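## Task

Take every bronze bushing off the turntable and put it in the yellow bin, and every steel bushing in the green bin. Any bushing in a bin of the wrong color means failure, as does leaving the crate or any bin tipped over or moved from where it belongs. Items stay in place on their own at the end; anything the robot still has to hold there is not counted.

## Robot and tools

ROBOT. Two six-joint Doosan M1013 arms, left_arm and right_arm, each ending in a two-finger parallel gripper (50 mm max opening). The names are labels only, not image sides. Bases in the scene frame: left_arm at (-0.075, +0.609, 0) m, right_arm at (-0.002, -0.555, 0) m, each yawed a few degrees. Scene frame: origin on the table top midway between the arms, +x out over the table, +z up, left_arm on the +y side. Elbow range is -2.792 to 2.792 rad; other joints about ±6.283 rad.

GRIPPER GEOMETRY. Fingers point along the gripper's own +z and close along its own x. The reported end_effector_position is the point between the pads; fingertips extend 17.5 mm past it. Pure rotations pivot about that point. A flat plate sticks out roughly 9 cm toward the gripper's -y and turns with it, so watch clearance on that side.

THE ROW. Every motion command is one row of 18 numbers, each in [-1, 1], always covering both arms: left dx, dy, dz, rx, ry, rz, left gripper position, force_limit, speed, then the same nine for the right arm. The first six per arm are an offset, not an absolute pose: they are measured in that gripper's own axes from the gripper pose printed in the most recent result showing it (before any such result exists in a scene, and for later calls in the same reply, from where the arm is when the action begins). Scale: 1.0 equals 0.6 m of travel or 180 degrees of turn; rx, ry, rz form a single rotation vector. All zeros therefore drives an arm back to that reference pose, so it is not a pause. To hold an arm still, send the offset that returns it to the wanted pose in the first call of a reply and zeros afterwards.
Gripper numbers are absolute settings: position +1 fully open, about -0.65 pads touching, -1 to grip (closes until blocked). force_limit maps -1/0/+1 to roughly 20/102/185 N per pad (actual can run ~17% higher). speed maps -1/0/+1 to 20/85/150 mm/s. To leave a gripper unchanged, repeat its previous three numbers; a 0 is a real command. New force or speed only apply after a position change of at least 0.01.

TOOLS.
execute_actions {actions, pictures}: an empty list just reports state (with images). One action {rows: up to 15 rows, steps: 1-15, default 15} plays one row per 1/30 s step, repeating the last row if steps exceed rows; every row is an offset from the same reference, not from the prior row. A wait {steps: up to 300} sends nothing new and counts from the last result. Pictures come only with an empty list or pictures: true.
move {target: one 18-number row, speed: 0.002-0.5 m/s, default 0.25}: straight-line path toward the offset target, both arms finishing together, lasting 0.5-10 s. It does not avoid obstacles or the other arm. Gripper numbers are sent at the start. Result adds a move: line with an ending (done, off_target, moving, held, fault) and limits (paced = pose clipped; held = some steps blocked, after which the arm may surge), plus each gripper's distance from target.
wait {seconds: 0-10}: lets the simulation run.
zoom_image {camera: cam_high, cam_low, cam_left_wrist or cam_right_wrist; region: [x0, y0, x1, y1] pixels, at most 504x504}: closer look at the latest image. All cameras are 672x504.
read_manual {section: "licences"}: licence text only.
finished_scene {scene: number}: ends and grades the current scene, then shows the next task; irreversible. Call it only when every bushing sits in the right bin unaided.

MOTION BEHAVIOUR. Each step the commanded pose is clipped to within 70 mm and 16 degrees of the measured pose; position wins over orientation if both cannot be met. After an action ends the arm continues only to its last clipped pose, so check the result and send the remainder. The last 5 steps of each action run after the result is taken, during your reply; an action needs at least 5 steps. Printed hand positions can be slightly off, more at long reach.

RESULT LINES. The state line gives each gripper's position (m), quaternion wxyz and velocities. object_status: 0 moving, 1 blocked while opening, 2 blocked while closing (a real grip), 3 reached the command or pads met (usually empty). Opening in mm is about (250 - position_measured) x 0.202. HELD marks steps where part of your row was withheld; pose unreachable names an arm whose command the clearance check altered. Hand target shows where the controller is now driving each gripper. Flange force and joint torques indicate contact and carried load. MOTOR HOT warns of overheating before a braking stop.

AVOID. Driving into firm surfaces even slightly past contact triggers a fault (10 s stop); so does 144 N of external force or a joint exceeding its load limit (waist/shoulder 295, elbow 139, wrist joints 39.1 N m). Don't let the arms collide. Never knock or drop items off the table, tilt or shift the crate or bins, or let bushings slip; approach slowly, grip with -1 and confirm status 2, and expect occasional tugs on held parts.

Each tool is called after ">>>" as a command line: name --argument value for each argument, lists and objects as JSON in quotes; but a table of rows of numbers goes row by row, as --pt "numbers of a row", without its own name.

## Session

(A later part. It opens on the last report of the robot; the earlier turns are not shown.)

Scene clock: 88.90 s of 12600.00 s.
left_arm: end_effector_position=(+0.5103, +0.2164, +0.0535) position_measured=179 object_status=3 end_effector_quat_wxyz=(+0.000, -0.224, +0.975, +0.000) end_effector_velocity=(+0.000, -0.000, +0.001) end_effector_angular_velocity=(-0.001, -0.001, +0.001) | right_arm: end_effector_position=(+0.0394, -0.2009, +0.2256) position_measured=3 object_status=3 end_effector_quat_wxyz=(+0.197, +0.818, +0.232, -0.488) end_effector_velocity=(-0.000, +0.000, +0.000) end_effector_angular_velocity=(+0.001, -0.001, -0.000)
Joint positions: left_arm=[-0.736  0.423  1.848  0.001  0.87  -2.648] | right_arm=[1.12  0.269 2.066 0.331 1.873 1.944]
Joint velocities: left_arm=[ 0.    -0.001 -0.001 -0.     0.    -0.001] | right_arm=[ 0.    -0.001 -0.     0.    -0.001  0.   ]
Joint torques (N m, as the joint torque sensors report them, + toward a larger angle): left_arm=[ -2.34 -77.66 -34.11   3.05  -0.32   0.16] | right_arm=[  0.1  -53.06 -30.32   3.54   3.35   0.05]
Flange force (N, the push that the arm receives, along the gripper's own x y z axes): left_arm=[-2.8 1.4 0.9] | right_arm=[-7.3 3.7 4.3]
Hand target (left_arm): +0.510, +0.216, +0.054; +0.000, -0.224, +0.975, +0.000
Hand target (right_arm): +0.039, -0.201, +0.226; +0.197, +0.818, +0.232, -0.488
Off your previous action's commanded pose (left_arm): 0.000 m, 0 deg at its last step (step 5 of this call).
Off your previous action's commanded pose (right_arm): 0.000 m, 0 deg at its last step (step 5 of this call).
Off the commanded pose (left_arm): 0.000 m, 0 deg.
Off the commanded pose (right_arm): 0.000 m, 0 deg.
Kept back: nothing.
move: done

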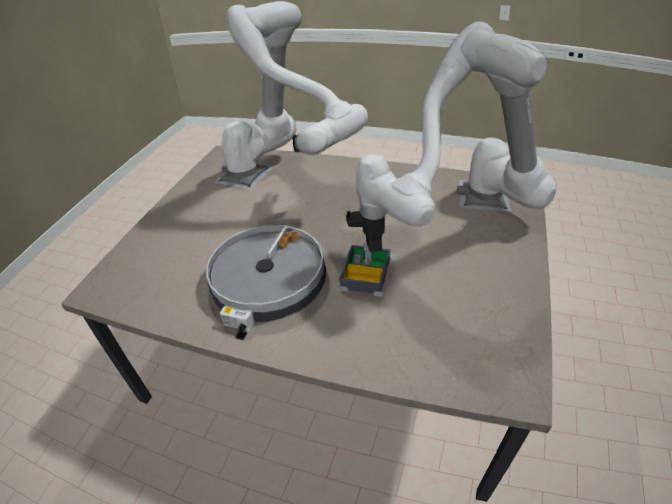

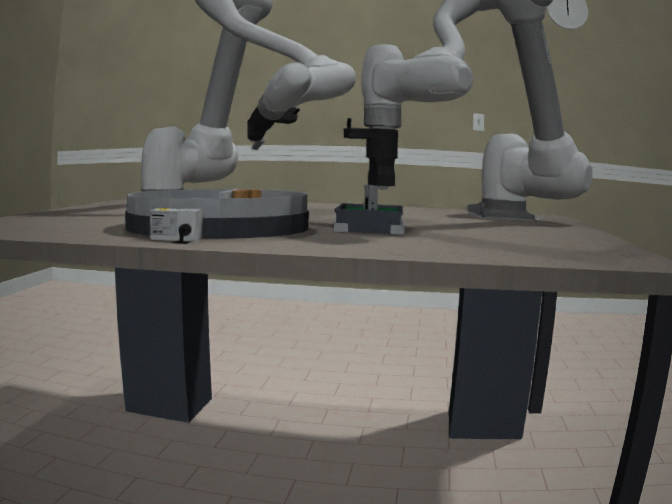

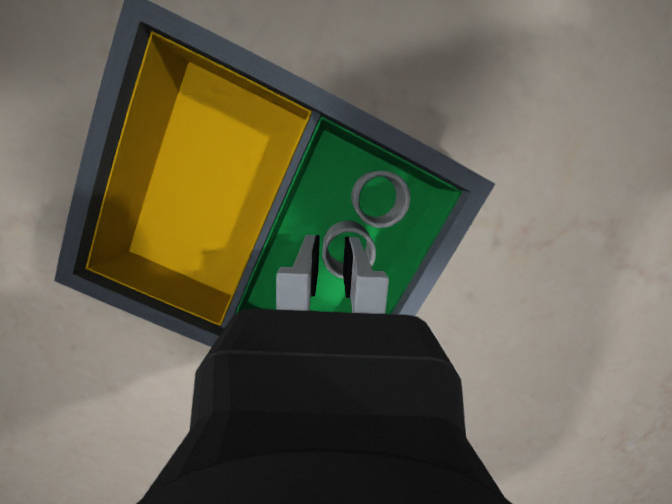

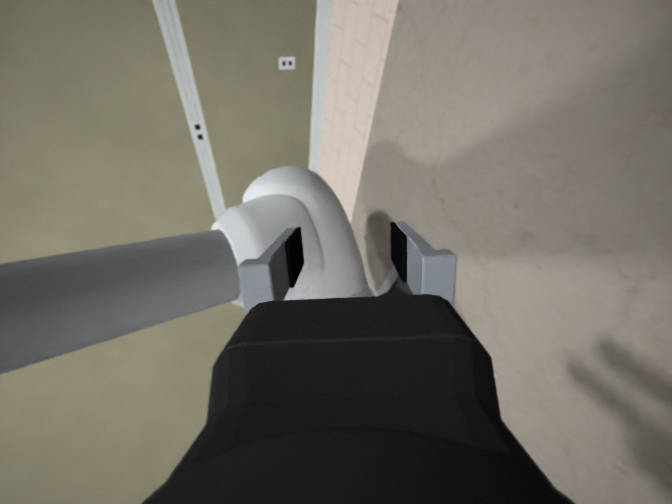

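>>> move --target '[0.0776,-0.178,-0.1058,0,0,0,-0.18,-0.5,0, 0,0,0,0,0,0,1,0,0]' --speed 0.3

>>> move --target '[0.1116,-0.3113,0.0267,0,0,0,-0.18,-0.5,0, 0,0,0,0,0,0,1,0,0]' --speed 0.3

>>> zoom_image --camera "cam_left_wrist" --region '[280, 190, 420, 300]'

Scene clock: 91.03 s of 12600.00 s.
left_arm: end_effector_position=(+0.5150, +0.1001, +0.1170) position_measured=179 object_status=3 end_effector_quat_wxyz=(+0.000, -0.224, +0.975, +0.000) end_effector_velocity=(+0.001, -0.001, +0.001) end_effector_angular_velocity=(-0.001, -0.001, +0.001) | right_arm: end_effector_position=(+0.0394, -0.2009, +0.2256) position_measured=3 object_status=3 end_effector_quat_wxyz=(+0.197, +0.818, +0.232, -0.488) end_effector_velocity=(+0.000, -0.000, +0.000) end_effector_angular_velocity=(+0.001, -0.001, +0.001)
Joint positions: left_arm=[-0.857  0.461  1.649  0.001  1.032 -2.769] | right_arm=[1.12  0.269 2.066 0.331 1.873 1.944]
Joint velocities: left_arm=[-0.001 -0.    -0.002  0.     0.    -0.002] | right_arm=[-0.    -0.001  0.    -0.001  0.    -0.   ]
Joint torques (N m, as the joint torque sensors report them, + toward a larger angle): left_arm=[ -2.26 -84.86 -39.09   3.46   0.06   0.24] | right_arm=[ -1.07 -53.58 -30.39   3.52   3.63   0.  ]
Flange force (N, the push that the arm receives, along the gripper's own x y z axes): left_arm=[-1.1 3.4 1.6] | right_arm=[-7.0 1.5 5.2]
Hand target (left_arm): +0.515, +0.100, +0.117; +0.000, -0.224, +0.975, +0.000
Hand target (right_arm): +0.039, -0.201, +0.226; +0.197, +0.818, +0.232, -0.488
Off the commanded pose (left_arm): 0.000 m, 0 deg.
Off the commanded pose (right_arm): 0.000 m, 0 deg.
Kept back: nothing.
move: done

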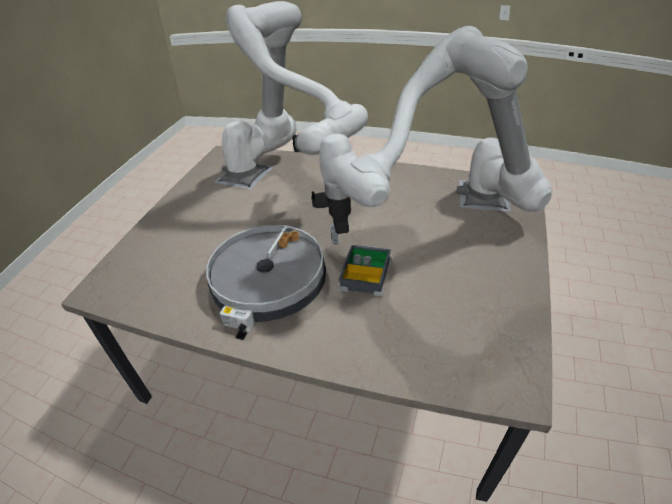

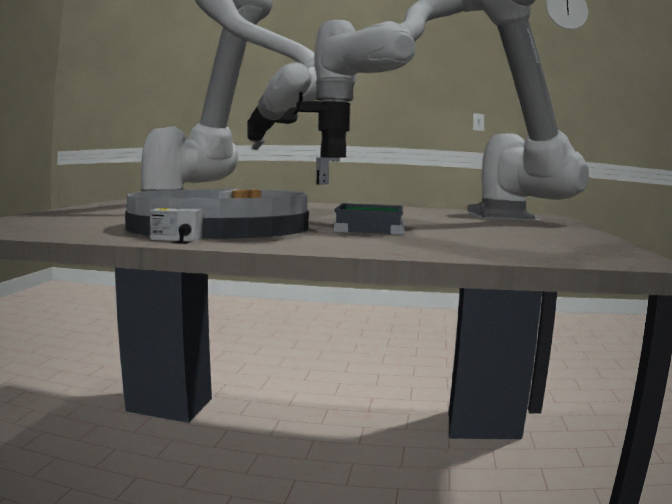

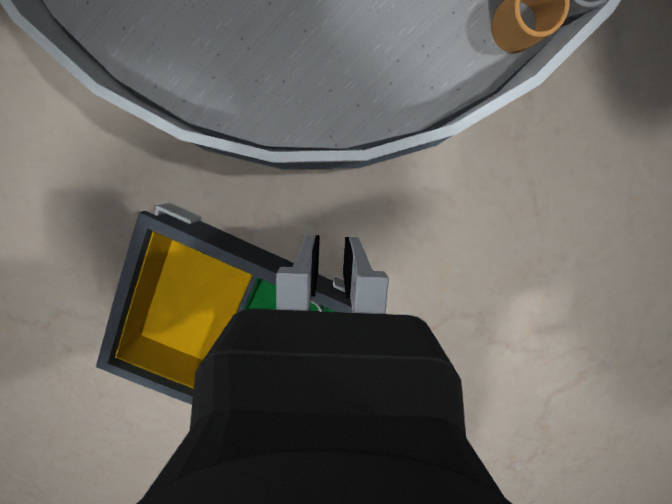

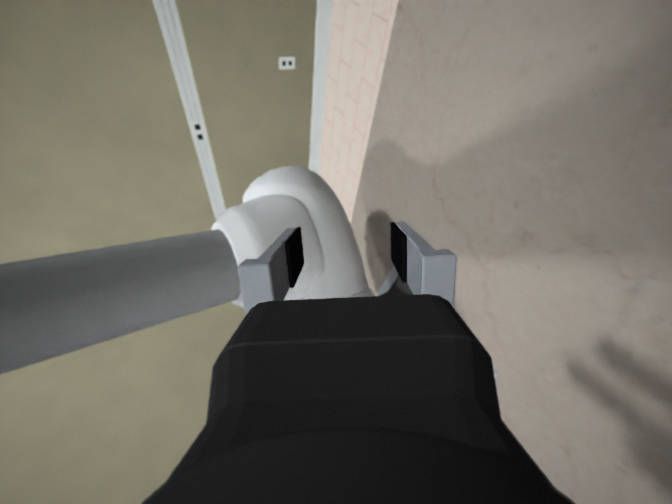

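Scene clock: 92.13 s of 12600.00 s.
left_arm: end_effector_position=(+0.5362, -0.0971, +0.1010) position_measured=179 object_status=3 end_effector_quat_wxyz=(+0.000, -0.224, +0.975, +0.000) end_effector_velocity=(-0.000, -0.000, -0.001) end_effector_angular_velocity=(+0.001, +0.001, +0.000) | right_arm: end_effector_position=(+0.0394, -0.2009, +0.2256) position_measured=3 object_status=3 end_effector_quat_wxyz=(+0.197, +0.818, +0.232, -0.488) end_effector_velocity=(+0.001, -0.000, -0.001) end_effector_angular_velocity=(-0.001, -0.003, +0.002)
Joint positions: left_arm=[-1.001  0.695  1.288  0.001  1.159 -2.913] | right_arm=[1.12  0.269 2.066 0.331 1.873 1.944]
Joint velocities: left_arm=[-0.     0.001 -0.     0.     0.001 -0.001] | right_arm=[ 0.     0.001  0.    -0.003 -0.002  0.   ]
Joint torques (N m, as the joint torque sensors report them, + toward a larger angle): left_arm=[  -2.86 -109.16  -40.94    3.81   -0.13    0.5 ] | right_arm=[ -0.63 -53.66 -30.39   3.6    3.39   0.11]
Flange force (N, the push that the arm receives, along the gripper's own x y z axes): left_arm=[-2.5 1.4 0.9] | right_arm=[-6.1 2.2 4.4]
Hand target (left_arm): +0.536, -0.097, +0.101; +0.000, -0.224, +0.975, +0.000
Hand target (right_arm): +0.039, -0.201, +0.226; +0.197, +0.818, +0.232, -0.488
Off the commanded pose (left_arm): 0.000 m, 0 deg.
Off the commanded pose (right_arm): 0.000 m, 0 deg.
Kept back: nothing.
move: done

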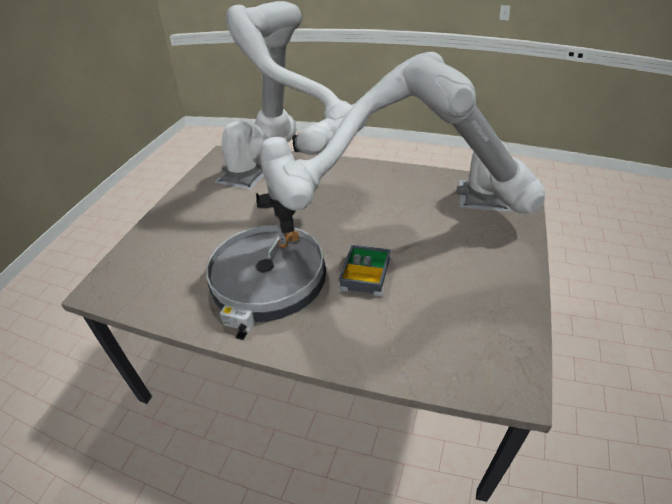

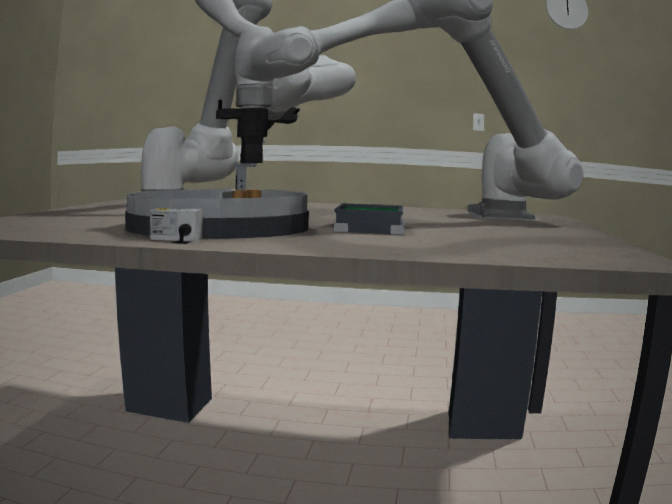

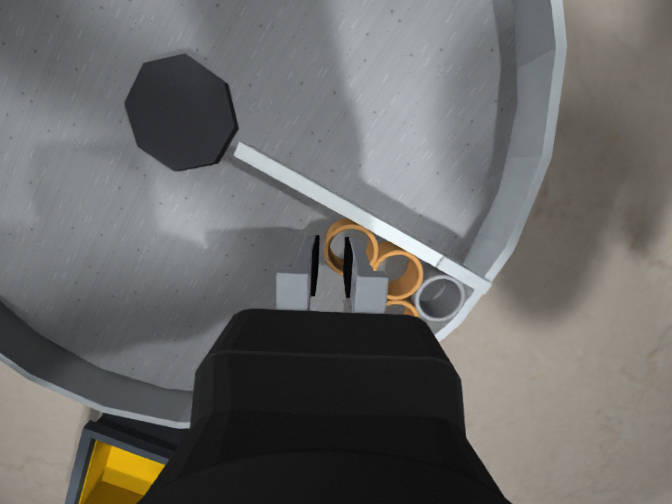

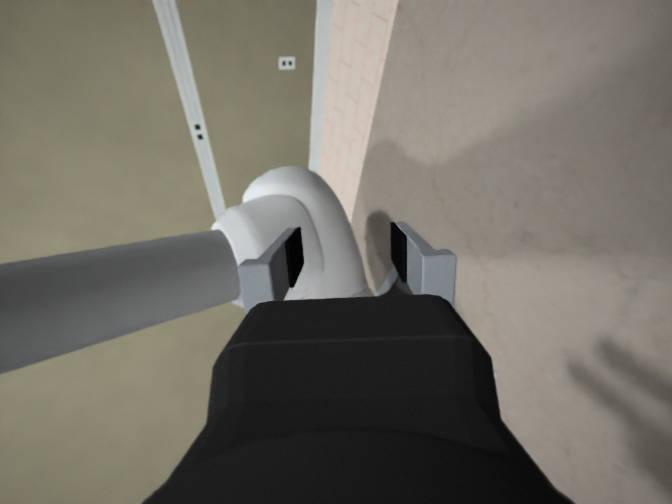

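Region (280, 190, 420, 300) of cam_left_wrist's 672x504 image, scaled by 3.600, with more detail than that image has; it fills the top 396 rows of this view, and the rest is white.

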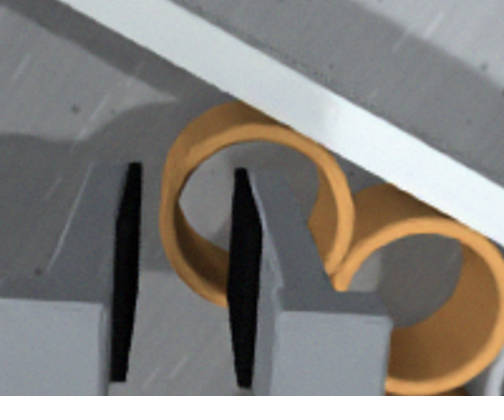

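>>> move --target '[-0.0013,-0.003,0.0,0,0,0,-0.18,-0.5,0, 0,0,0,0,0,0,1,0,0]' --speed 0.03

>>> zoom_image --camera "cam_left_wrist" --region '[280, 190, 420, 300]'

Scene clock: 93.27 s of 12600.00 s.
left_arm: end_effector_position=(+0.5377, -0.0984, +0.1010) position_measured=179 object_status=3 end_effector_quat_wxyz=(+0.000, -0.224, +0.975, +0.000) end_effector_velocity=(+0.001, +0.001, +0.000) end_effector_angular_velocity=(-0.000, -0.000, +0.002) | right_arm: end_effector_position=(+0.0394, -0.2009, +0.2256) position_measured=3 object_status=3 end_effector_quat_wxyz=(+0.197, +0.818, +0.232, -0.488) end_effector_velocity=(+0.000, -0.000, -0.000) end_effector_angular_velocity=(-0.000, -0.001, +0.000)
Joint positions: left_arm=[-1.     0.698  1.283  0.001  1.161 -2.912] | right_arm=[1.12  0.269 2.066 0.331 1.873 1.944]
Joint velocities: left_arm=[ 0.002 -0.    -0.     0.     0.    -0.   ] | right_arm=[-0.    -0.    -0.    -0.001 -0.    -0.   ]
Joint torques (N m, as the joint torque sensors report them, + toward a larger angle): left_arm=[  -3.   -109.17  -41.38    3.53   -0.25    0.26] | right_arm=[ -0.53 -53.7  -30.3    3.61   3.36   0.04]
Flange force (N, the push that the arm receives, along the gripper's own x y z axes): left_arm=[-2.9 2.4 1.4] | right_arm=[-6.7 2.4 4.2]
Hand target (left_arm): +0.538, -0.098, +0.101; +0.000, -0.224, +0.975, +0.000
Hand target (right_arm): +0.039, -0.201, +0.226; +0.197, +0.818, +0.232, -0.488
Off the commanded pose (left_arm): 0.000 m, 0 deg.
Off the commanded pose (right_arm): 0.000 m, 0 deg.
Kept back: nothing.
move: done

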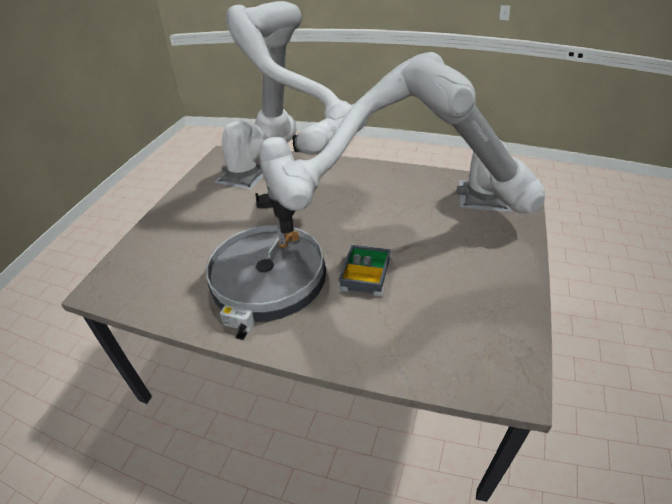

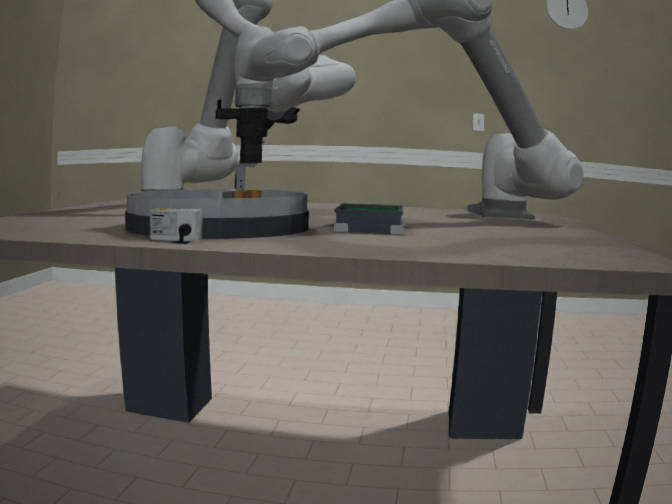

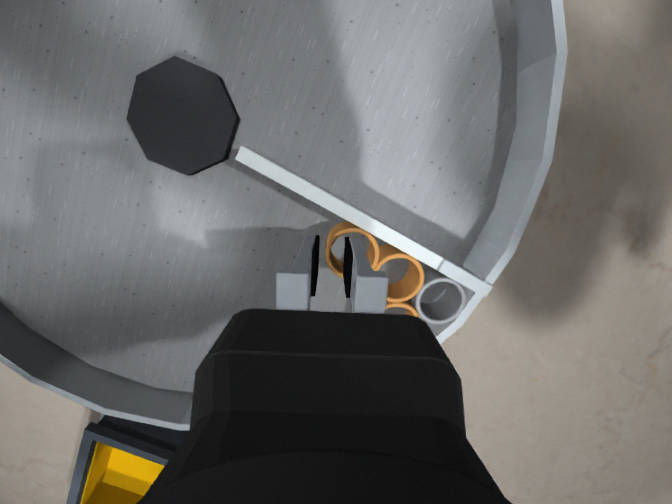

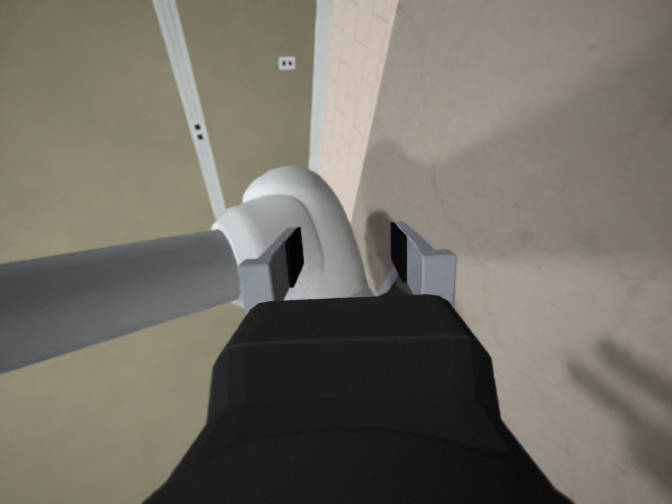

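Region (280, 190, 420, 300) of cam_left_wrist's 672x504 image, scaled by 3.600, with more detail than that image has; it fills the top 396 rows of this view, and the rest is white.

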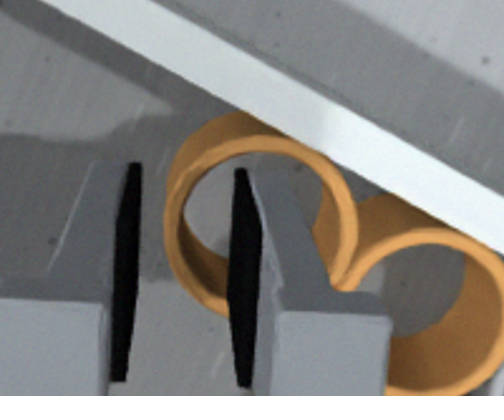

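>>> move --target '[0,0,0.0328,0,0,0,-0.18,-0.5,0, 0,0,0,0,0,0,1,0,0]' --speed 0.03

>>> execute_actions --actions '[{"rows": [[0,0,0,0,0,0,-1,-0.3,-0.5, 0,0,0,0,0,0,1,0,0]], "steps": 15}]' --pictures true

Scene clock: 94.43 s of 12600.00 s.
left_arm: end_effector_position=(+0.5377, -0.0984, +0.0813) position_measured=179 object_status=3 end_effector_quat_wxyz=(+0.000, -0.224, +0.975, +0.000) end_effector_velocity=(-0.001, -0.000, -0.000) end_effector_angular_velocity=(+0.000, +0.000, -0.002) | right_arm: end_effector_position=(+0.0394, -0.2009, +0.2256) position_measured=3 object_status=3 end_effector_quat_wxyz=(+0.197, +0.818, +0.232, -0.488) end_effector_velocity=(-0.000, +0.000, +0.000) end_effector_angular_velocity=(+0.001, +0.000, -0.001)
Joint positions: left_arm=[-1.     0.711  1.297  0.001  1.133 -2.912] | right_arm=[1.12  0.269 2.066 0.331 1.873 1.944]
Joint velocities: left_arm=[-0.001 -0.     0.001 -0.    -0.     0.001] | right_arm=[-0.    -0.001  0.     0.001  0.    -0.   ]
Joint torques (N m, as the joint torque sensors report them, + toward a larger angle): left_arm=[  -2.95 -109.36  -40.68    3.67   -0.24    0.38] | right_arm=[ -0.98 -53.28 -30.62   3.74   3.34   0.01]
Flange force (N, the push that the arm receives, along the gripper's own x y z axes): left_arm=[-1.9 2.0 1.2] | right_arm=[-7.7 2.4 5.2]
Hand target (left_arm): +0.538, -0.098, +0.081; +0.000, -0.224, +0.975, +0.000
Hand target (right_arm): +0.039, -0.201, +0.226; +0.197, +0.818, +0.232, -0.488
Off the commanded pose (left_arm): 0.000 m, 0 deg.
Off the commanded pose (right_arm): 0.000 m, 0 deg.
Kept back: nothing.
move: done

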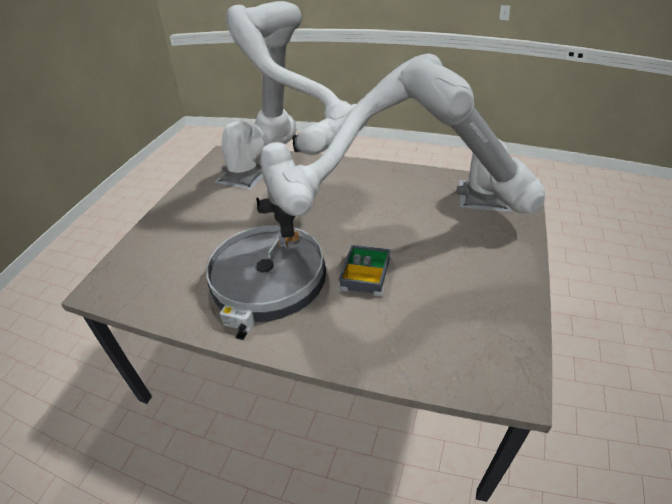

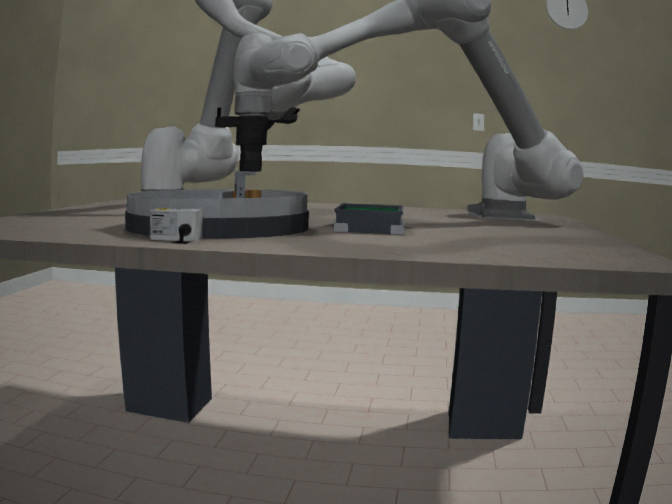

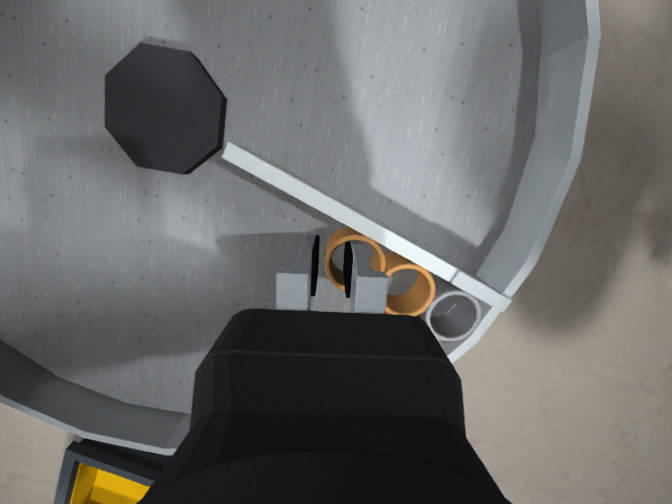

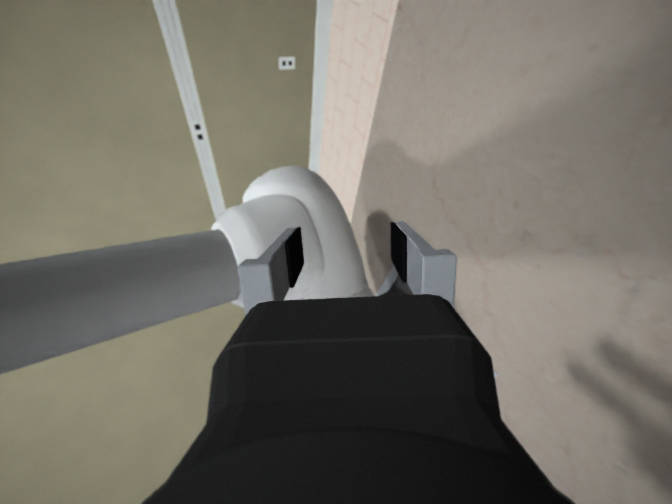

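Scene clock: 94.77 s of 12600.00 s.
left_arm: end_effector_position=(+0.5377, -0.0984, +0.0813) position_measured=212 object_status=0 end_effector_quat_wxyz=(+0.000, -0.224, +0.975, +0.000) end_effector_velocity=(+0.000, -0.000, +0.002) end_effector_angular_velocity=(-0.001, -0.001, -0.000) | right_arm: end_effector_position=(+0.0394, -0.2009, +0.2256) position_measured=3 object_status=3 end_effector_quat_wxyz=(+0.197, +0.818, +0.232, -0.488) end_effector_velocity=(-0.001, +0.001, +0.000) end_effector_angular_velocity=(+0.001, +0.002, -0.003)
Joint positions: left_arm=[-1.     0.711  1.297  0.001  1.133 -2.912] | right_arm=[1.12  0.269 2.066 0.331 1.873 1.944]
Joint velocities: left_arm=[ 0.    -0.002 -0.     0.     0.     0.   ] | right_arm=[-0.    -0.    -0.     0.003 -0.     0.   ]
Joint torques (N m, as the joint torque sensors report them, + toward a larger angle): left_arm=[  -2.04 -108.8   -40.17    3.55   -0.13    0.28] | right_arm=[ -1.2  -54.48 -30.65   3.61   3.46  -0.07]
Flange force (N, the push that the arm receives, along the gripper's own x y z axes): left_arm=[-1.4 1.9 -0.1] | right_arm=[-5.7 0.8 4.9]
Steps of this call (steps 1 to 10: the first 10 steps of this action). Readings (end_effector_position | what the end effector reports):
1: left_arm (+0.5377, -0.0984, +0.0813) | right_arm (+0.0394, -0.2009, +0.2256) | left_arm position_measured=183 object_status=0 | right_arm position_measured=3 object_status=3
2: left_arm (+0.5377, -0.0984, +0.0813) | right_arm (+0.0394, -0.2009, +0.2256) | left_arm position_measured=192 object_status=0 | right_arm position_measured=3 object_status=3
4: left_arm (+0.5377, -0.0984, +0.0813) | right_arm (+0.0394, -0.2009, +0.2256) | left_arm position_measured=209 object_status=0 | right_arm position_measured=3 object_status=3
8: left_arm (+0.5377, -0.0984, +0.0813) | right_arm (+0.0394, -0.2009, +0.2256) | left_arm position_measured=212 object_status=0 | right_arm position_measured=3 object_status=3
10: the state above

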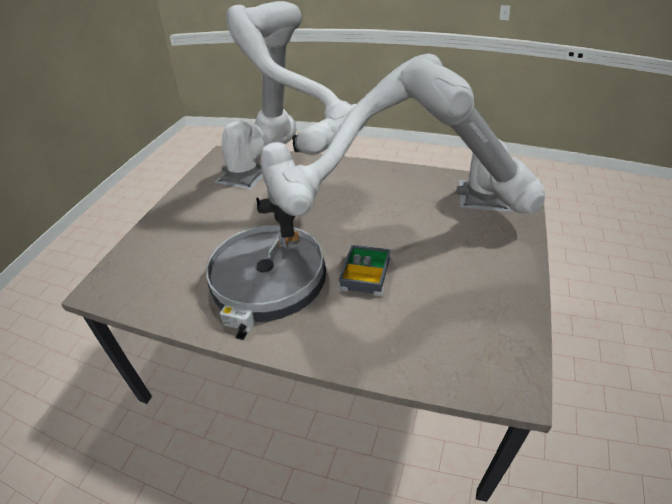

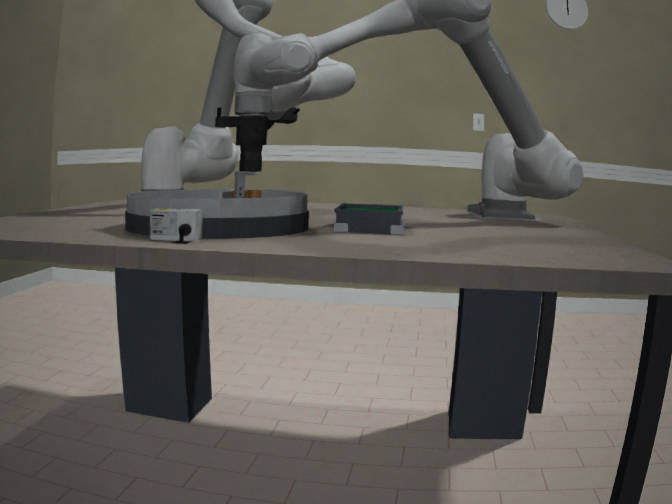

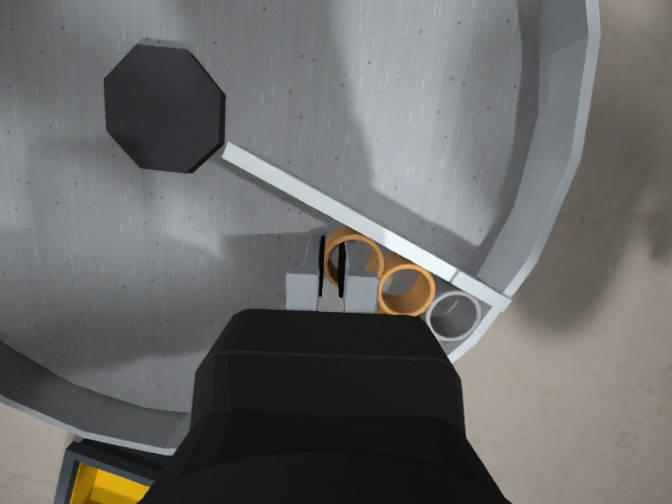

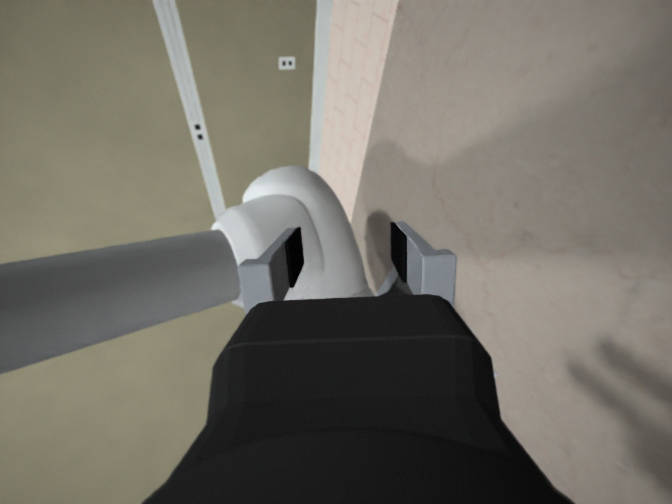

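>>> move --target '[0,0,-0.0812,0,0,0,-1,-0.3,-0.5, 0,0,0,0,0,0,1,0,0]' --speed 0.12

>>> move --target '[-0.2861,0.3787,0.03,0,0,0,-1,-0.3,-0.5, 0,0,0,0,0,0,1,0,0]' --speed 0.3

Scene clock: 96.57 s of 12600.00 s.
left_arm: end_effector_position=(+0.5377, -0.0984, +0.1300) position_measured=212 object_status=2 end_effector_quat_wxyz=(+0.000, -0.224, +0.975, +0.000) end_effector_velocity=(-0.000, -0.000, +0.002) end_effector_angular_velocity=(-0.001, -0.001, +0.001) | right_arm: end_effector_position=(+0.0394, -0.2009, +0.2256) position_measured=3 object_status=3 end_effector_quat_wxyz=(+0.197, +0.818, +0.232, -0.488) end_effector_velocity=(-0.000, +0.001, -0.000) end_effector_angular_velocity=(+0.000, +0.001, -0.001)
Joint positions: left_arm=[-1.     0.679  1.26   0.001  1.203 -2.912] | right_arm=[1.12  0.269 2.066 0.331 1.873 1.944]
Joint velocities: left_arm=[-0.    -0.001 -0.001 -0.     0.    -0.001] | right_arm=[-0.     0.001  0.     0.002 -0.001  0.   ]
Joint torques (N m, as the joint torque sensors report them, + toward a larger angle): left_arm=[  -1.93 -109.68  -41.68    3.79   -0.2     0.27] | right_arm=[ -1.27 -54.15 -30.98   3.57   3.42  -0.02]
Flange force (N, the push that the arm receives, along the gripper's own x y z axes): left_arm=[-1.9 -1.2 1.6] | right_arm=[-5.0 0.9 5.5]
Hand target (left_arm): +0.538, -0.098, +0.130; +0.000, -0.224, +0.975, +0.000
Hand target (right_arm): +0.039, -0.201, +0.226; +0.197, +0.818, +0.232, -0.488
Off your previous action's commanded pose (left_arm): 0.000 m, 0 deg at its last step (step 5 of this call).
Off your previous action's commanded pose (right_arm): 0.000 m, 0 deg at its last step (step 5 of this call).
Off the commanded pose (left_arm): 0.000 m, 0 deg.
Off the commanded pose (right_arm): 0.000 m, 0 deg.
Kept back: nothing.
move: done

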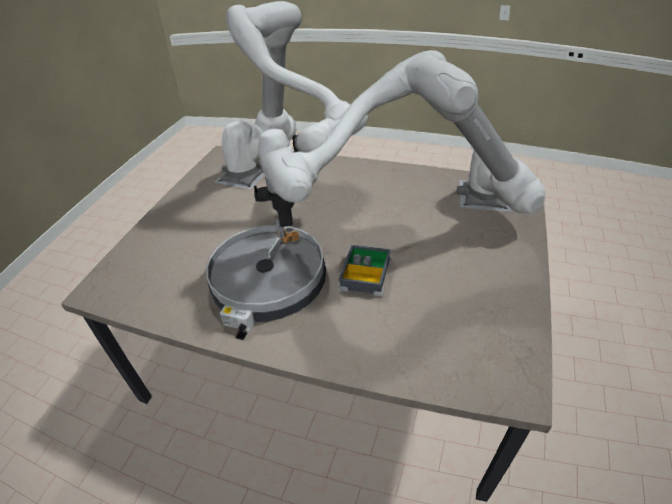

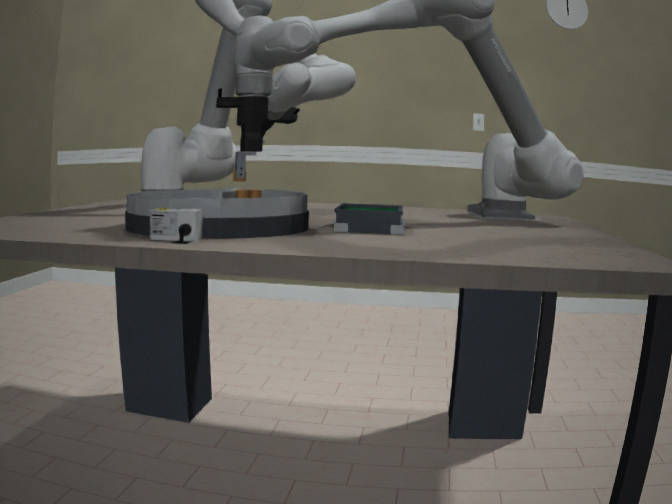

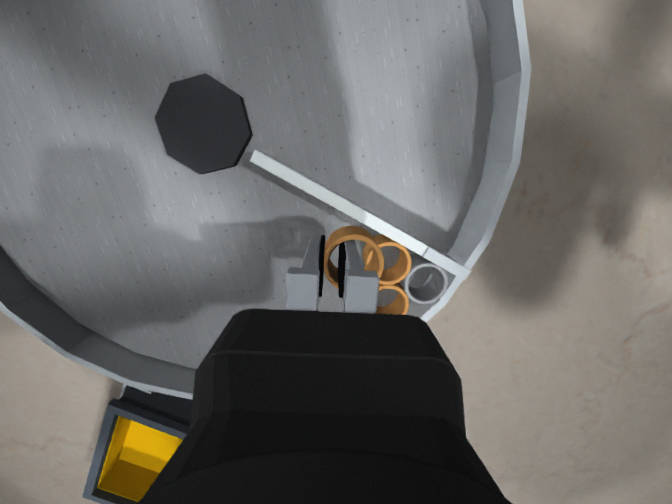

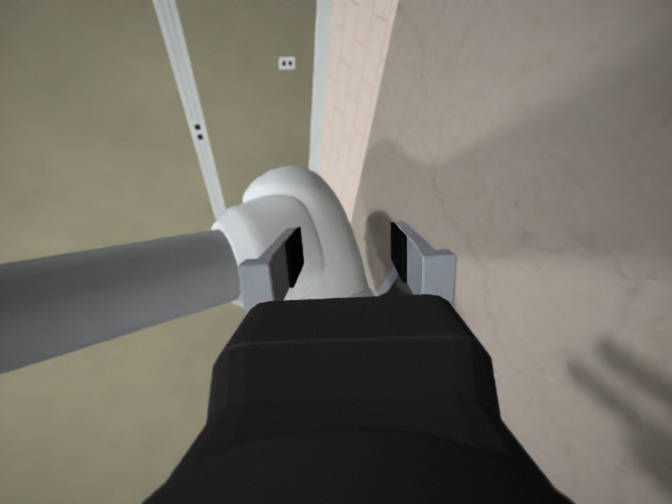

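Scene clock: 97.97 s of 12600.00 s.
left_arm: end_effector_position=(+0.5930, +0.1810, +0.1120) position_measured=212 object_status=2 end_effector_quat_wxyz=(+0.000, -0.224, +0.975, +0.000) end_effector_velocity=(-0.000, +0.001, -0.001) end_effector_angular_velocity=(+0.000, +0.001, +0.000) | right_arm: end_effector_position=(+0.0394, -0.2009, +0.2256) position_measured=3 object_status=3 end_effector_quat_wxyz=(+0.197, +0.818, +0.232, -0.488) end_effector_velocity=(-0.000, +0.000, +0.000) end_effector_angular_velocity=(+0.002, -0.001, -0.001)
Joint positions: left_arm=[-0.711  0.487  1.618  0.001  1.037 -2.623] | right_arm=[1.12  0.269 2.066 0.331 1.873 1.944]
Joint velocities: left_arm=[ 0.001  0.     0.001 -0.    -0.     0.   ] | right_arm=[ 0.    -0.001  0.     0.001 -0.001  0.   ]
Joint torques (N m, as the joint torque sensors report them, + toward a larger angle): left_arm=[ -4.52 -89.87 -38.38   3.55  -0.19   0.24] | right_arm=[ -1.21 -53.54 -30.3    3.56   3.52  -0.2 ]
Flange force (N, the push that the arm receives, along the gripper's own x y z axes): left_arm=[-6.0 0.8 2.4] | right_arm=[-7.5 1.0 4.9]
Hand target (left_arm): +0.593, +0.181, +0.112; +0.000, -0.224, +0.975, +0.000
Hand target (right_arm): +0.039, -0.201, +0.226; +0.197, +0.818, +0.232, -0.488
Off the commanded pose (left_arm): 0.000 m, 0 deg.
Off the commanded pose (right_arm): 0.000 m, 0 deg.
Kept back: nothing.
move: done

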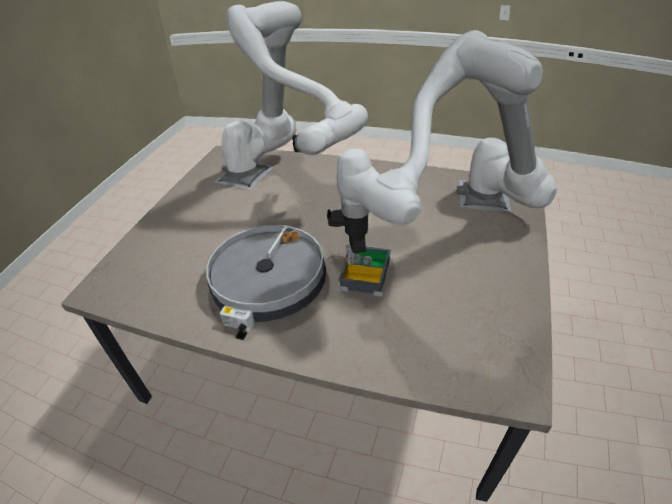

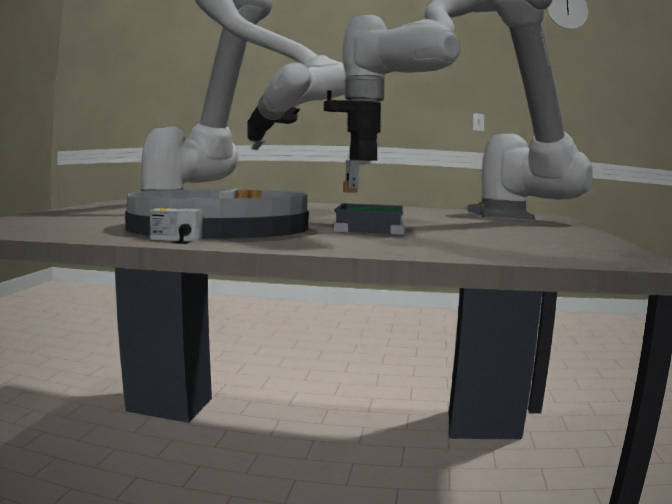

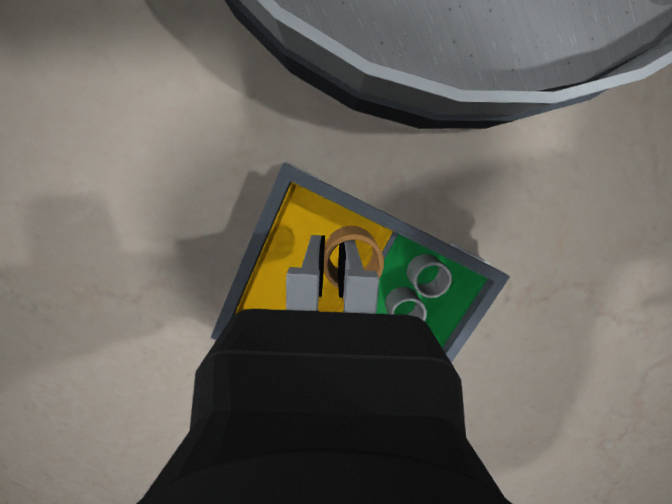

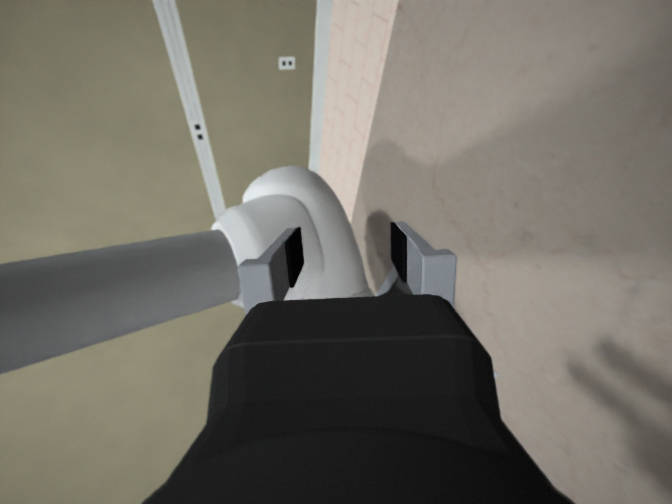

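>>> move --target '[-0.0022,0.0045,0.05,0,0,0,-1,-0.3,-0.5, 0,0,0,0,0,0,1,0,0]' --speed 0.1

>>> zoom_image --camera "cam_left_wrist" --region '[200, 130, 480, 330]'

Scene clock: 99.27 s of 12600.00 s.
left_arm: end_effector_position=(+0.5930, +0.1839, +0.0821) position_measured=212 object_status=2 end_effector_quat_wxyz=(+0.000, -0.224, +0.975, +0.000) end_effector_velocity=(-0.001, -0.000, -0.000) end_effector_angular_velocity=(-0.000, -0.000, -0.002) | right_arm: end_effector_position=(+0.0394, -0.2009, +0.2256) position_measured=3 object_status=3 end_effector_quat_wxyz=(+0.197, +0.818, +0.232, -0.488) end_effector_velocity=(-0.000, +0.000, -0.000) end_effector_angular_velocity=(-0.001, +0.001, -0.000)
Joint positions: left_arm=[-0.707  0.51   1.643  0.001  0.988 -2.619] | right_arm=[1.12  0.269 2.066 0.331 1.873 1.944]
Joint velocities: left_arm=[-0.001 -0.     0.001 -0.    -0.001  0.001] | right_arm=[-0.     0.002  0.     0.001  0.    -0.   ]
Joint torques (N m, as the joint torque sensors report them, + toward a larger angle): left_arm=[ -2.72 -89.3  -37.33   3.39  -0.19   0.37] | right_arm=[ -0.5  -53.81 -30.88   3.5    3.42   0.05]
Flange force (N, the push that the arm receives, along the gripper's own x y z axes): left_arm=[-2.3 1.6 1.3] | right_arm=[-5.6 2.4 5.2]
Hand target (left_arm): +0.593, +0.184, +0.082; +0.000, -0.224, +0.975, +0.000
Hand target (right_arm): +0.039, -0.201, +0.226; +0.197, +0.818, +0.232, -0.488
Off the commanded pose (left_arm): 0.000 m, 0 deg.
Off the commanded pose (right_arm): 0.000 m, 0 deg.
Kept back: nothing.
move: done

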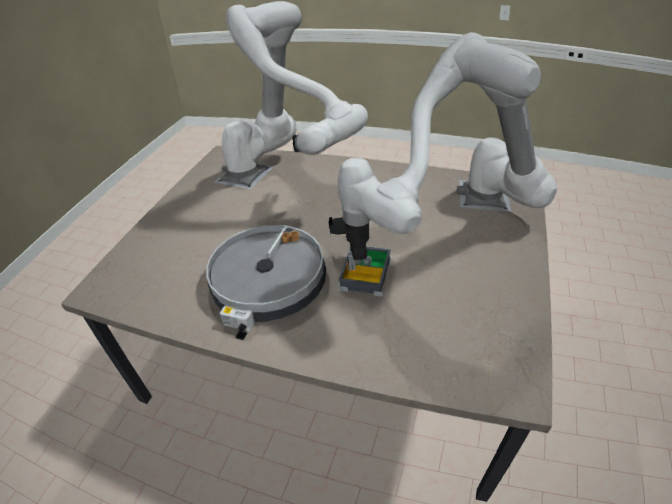

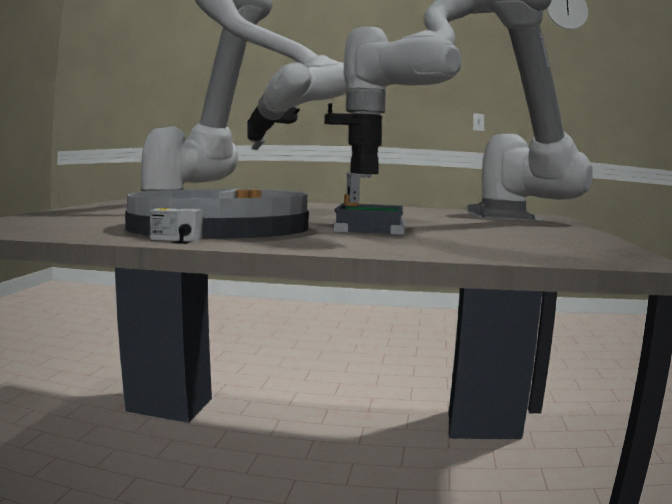

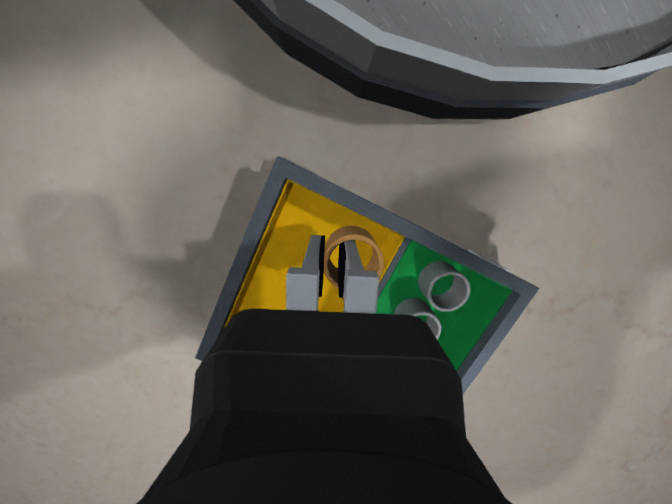

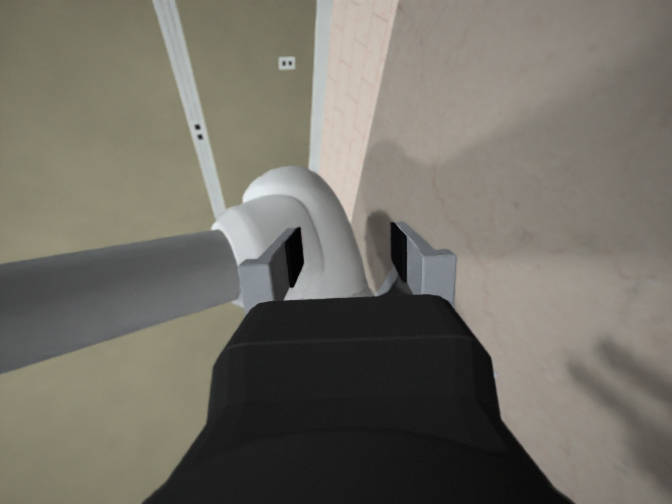

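Region (200, 130, 480, 330) of cam_left_wrist's 672x504 image, scaled by 1.800, with more detail than that image has; it fills the top 360 rows of this view, and the rest is white.

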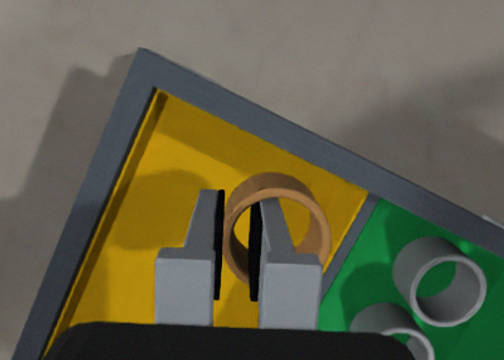

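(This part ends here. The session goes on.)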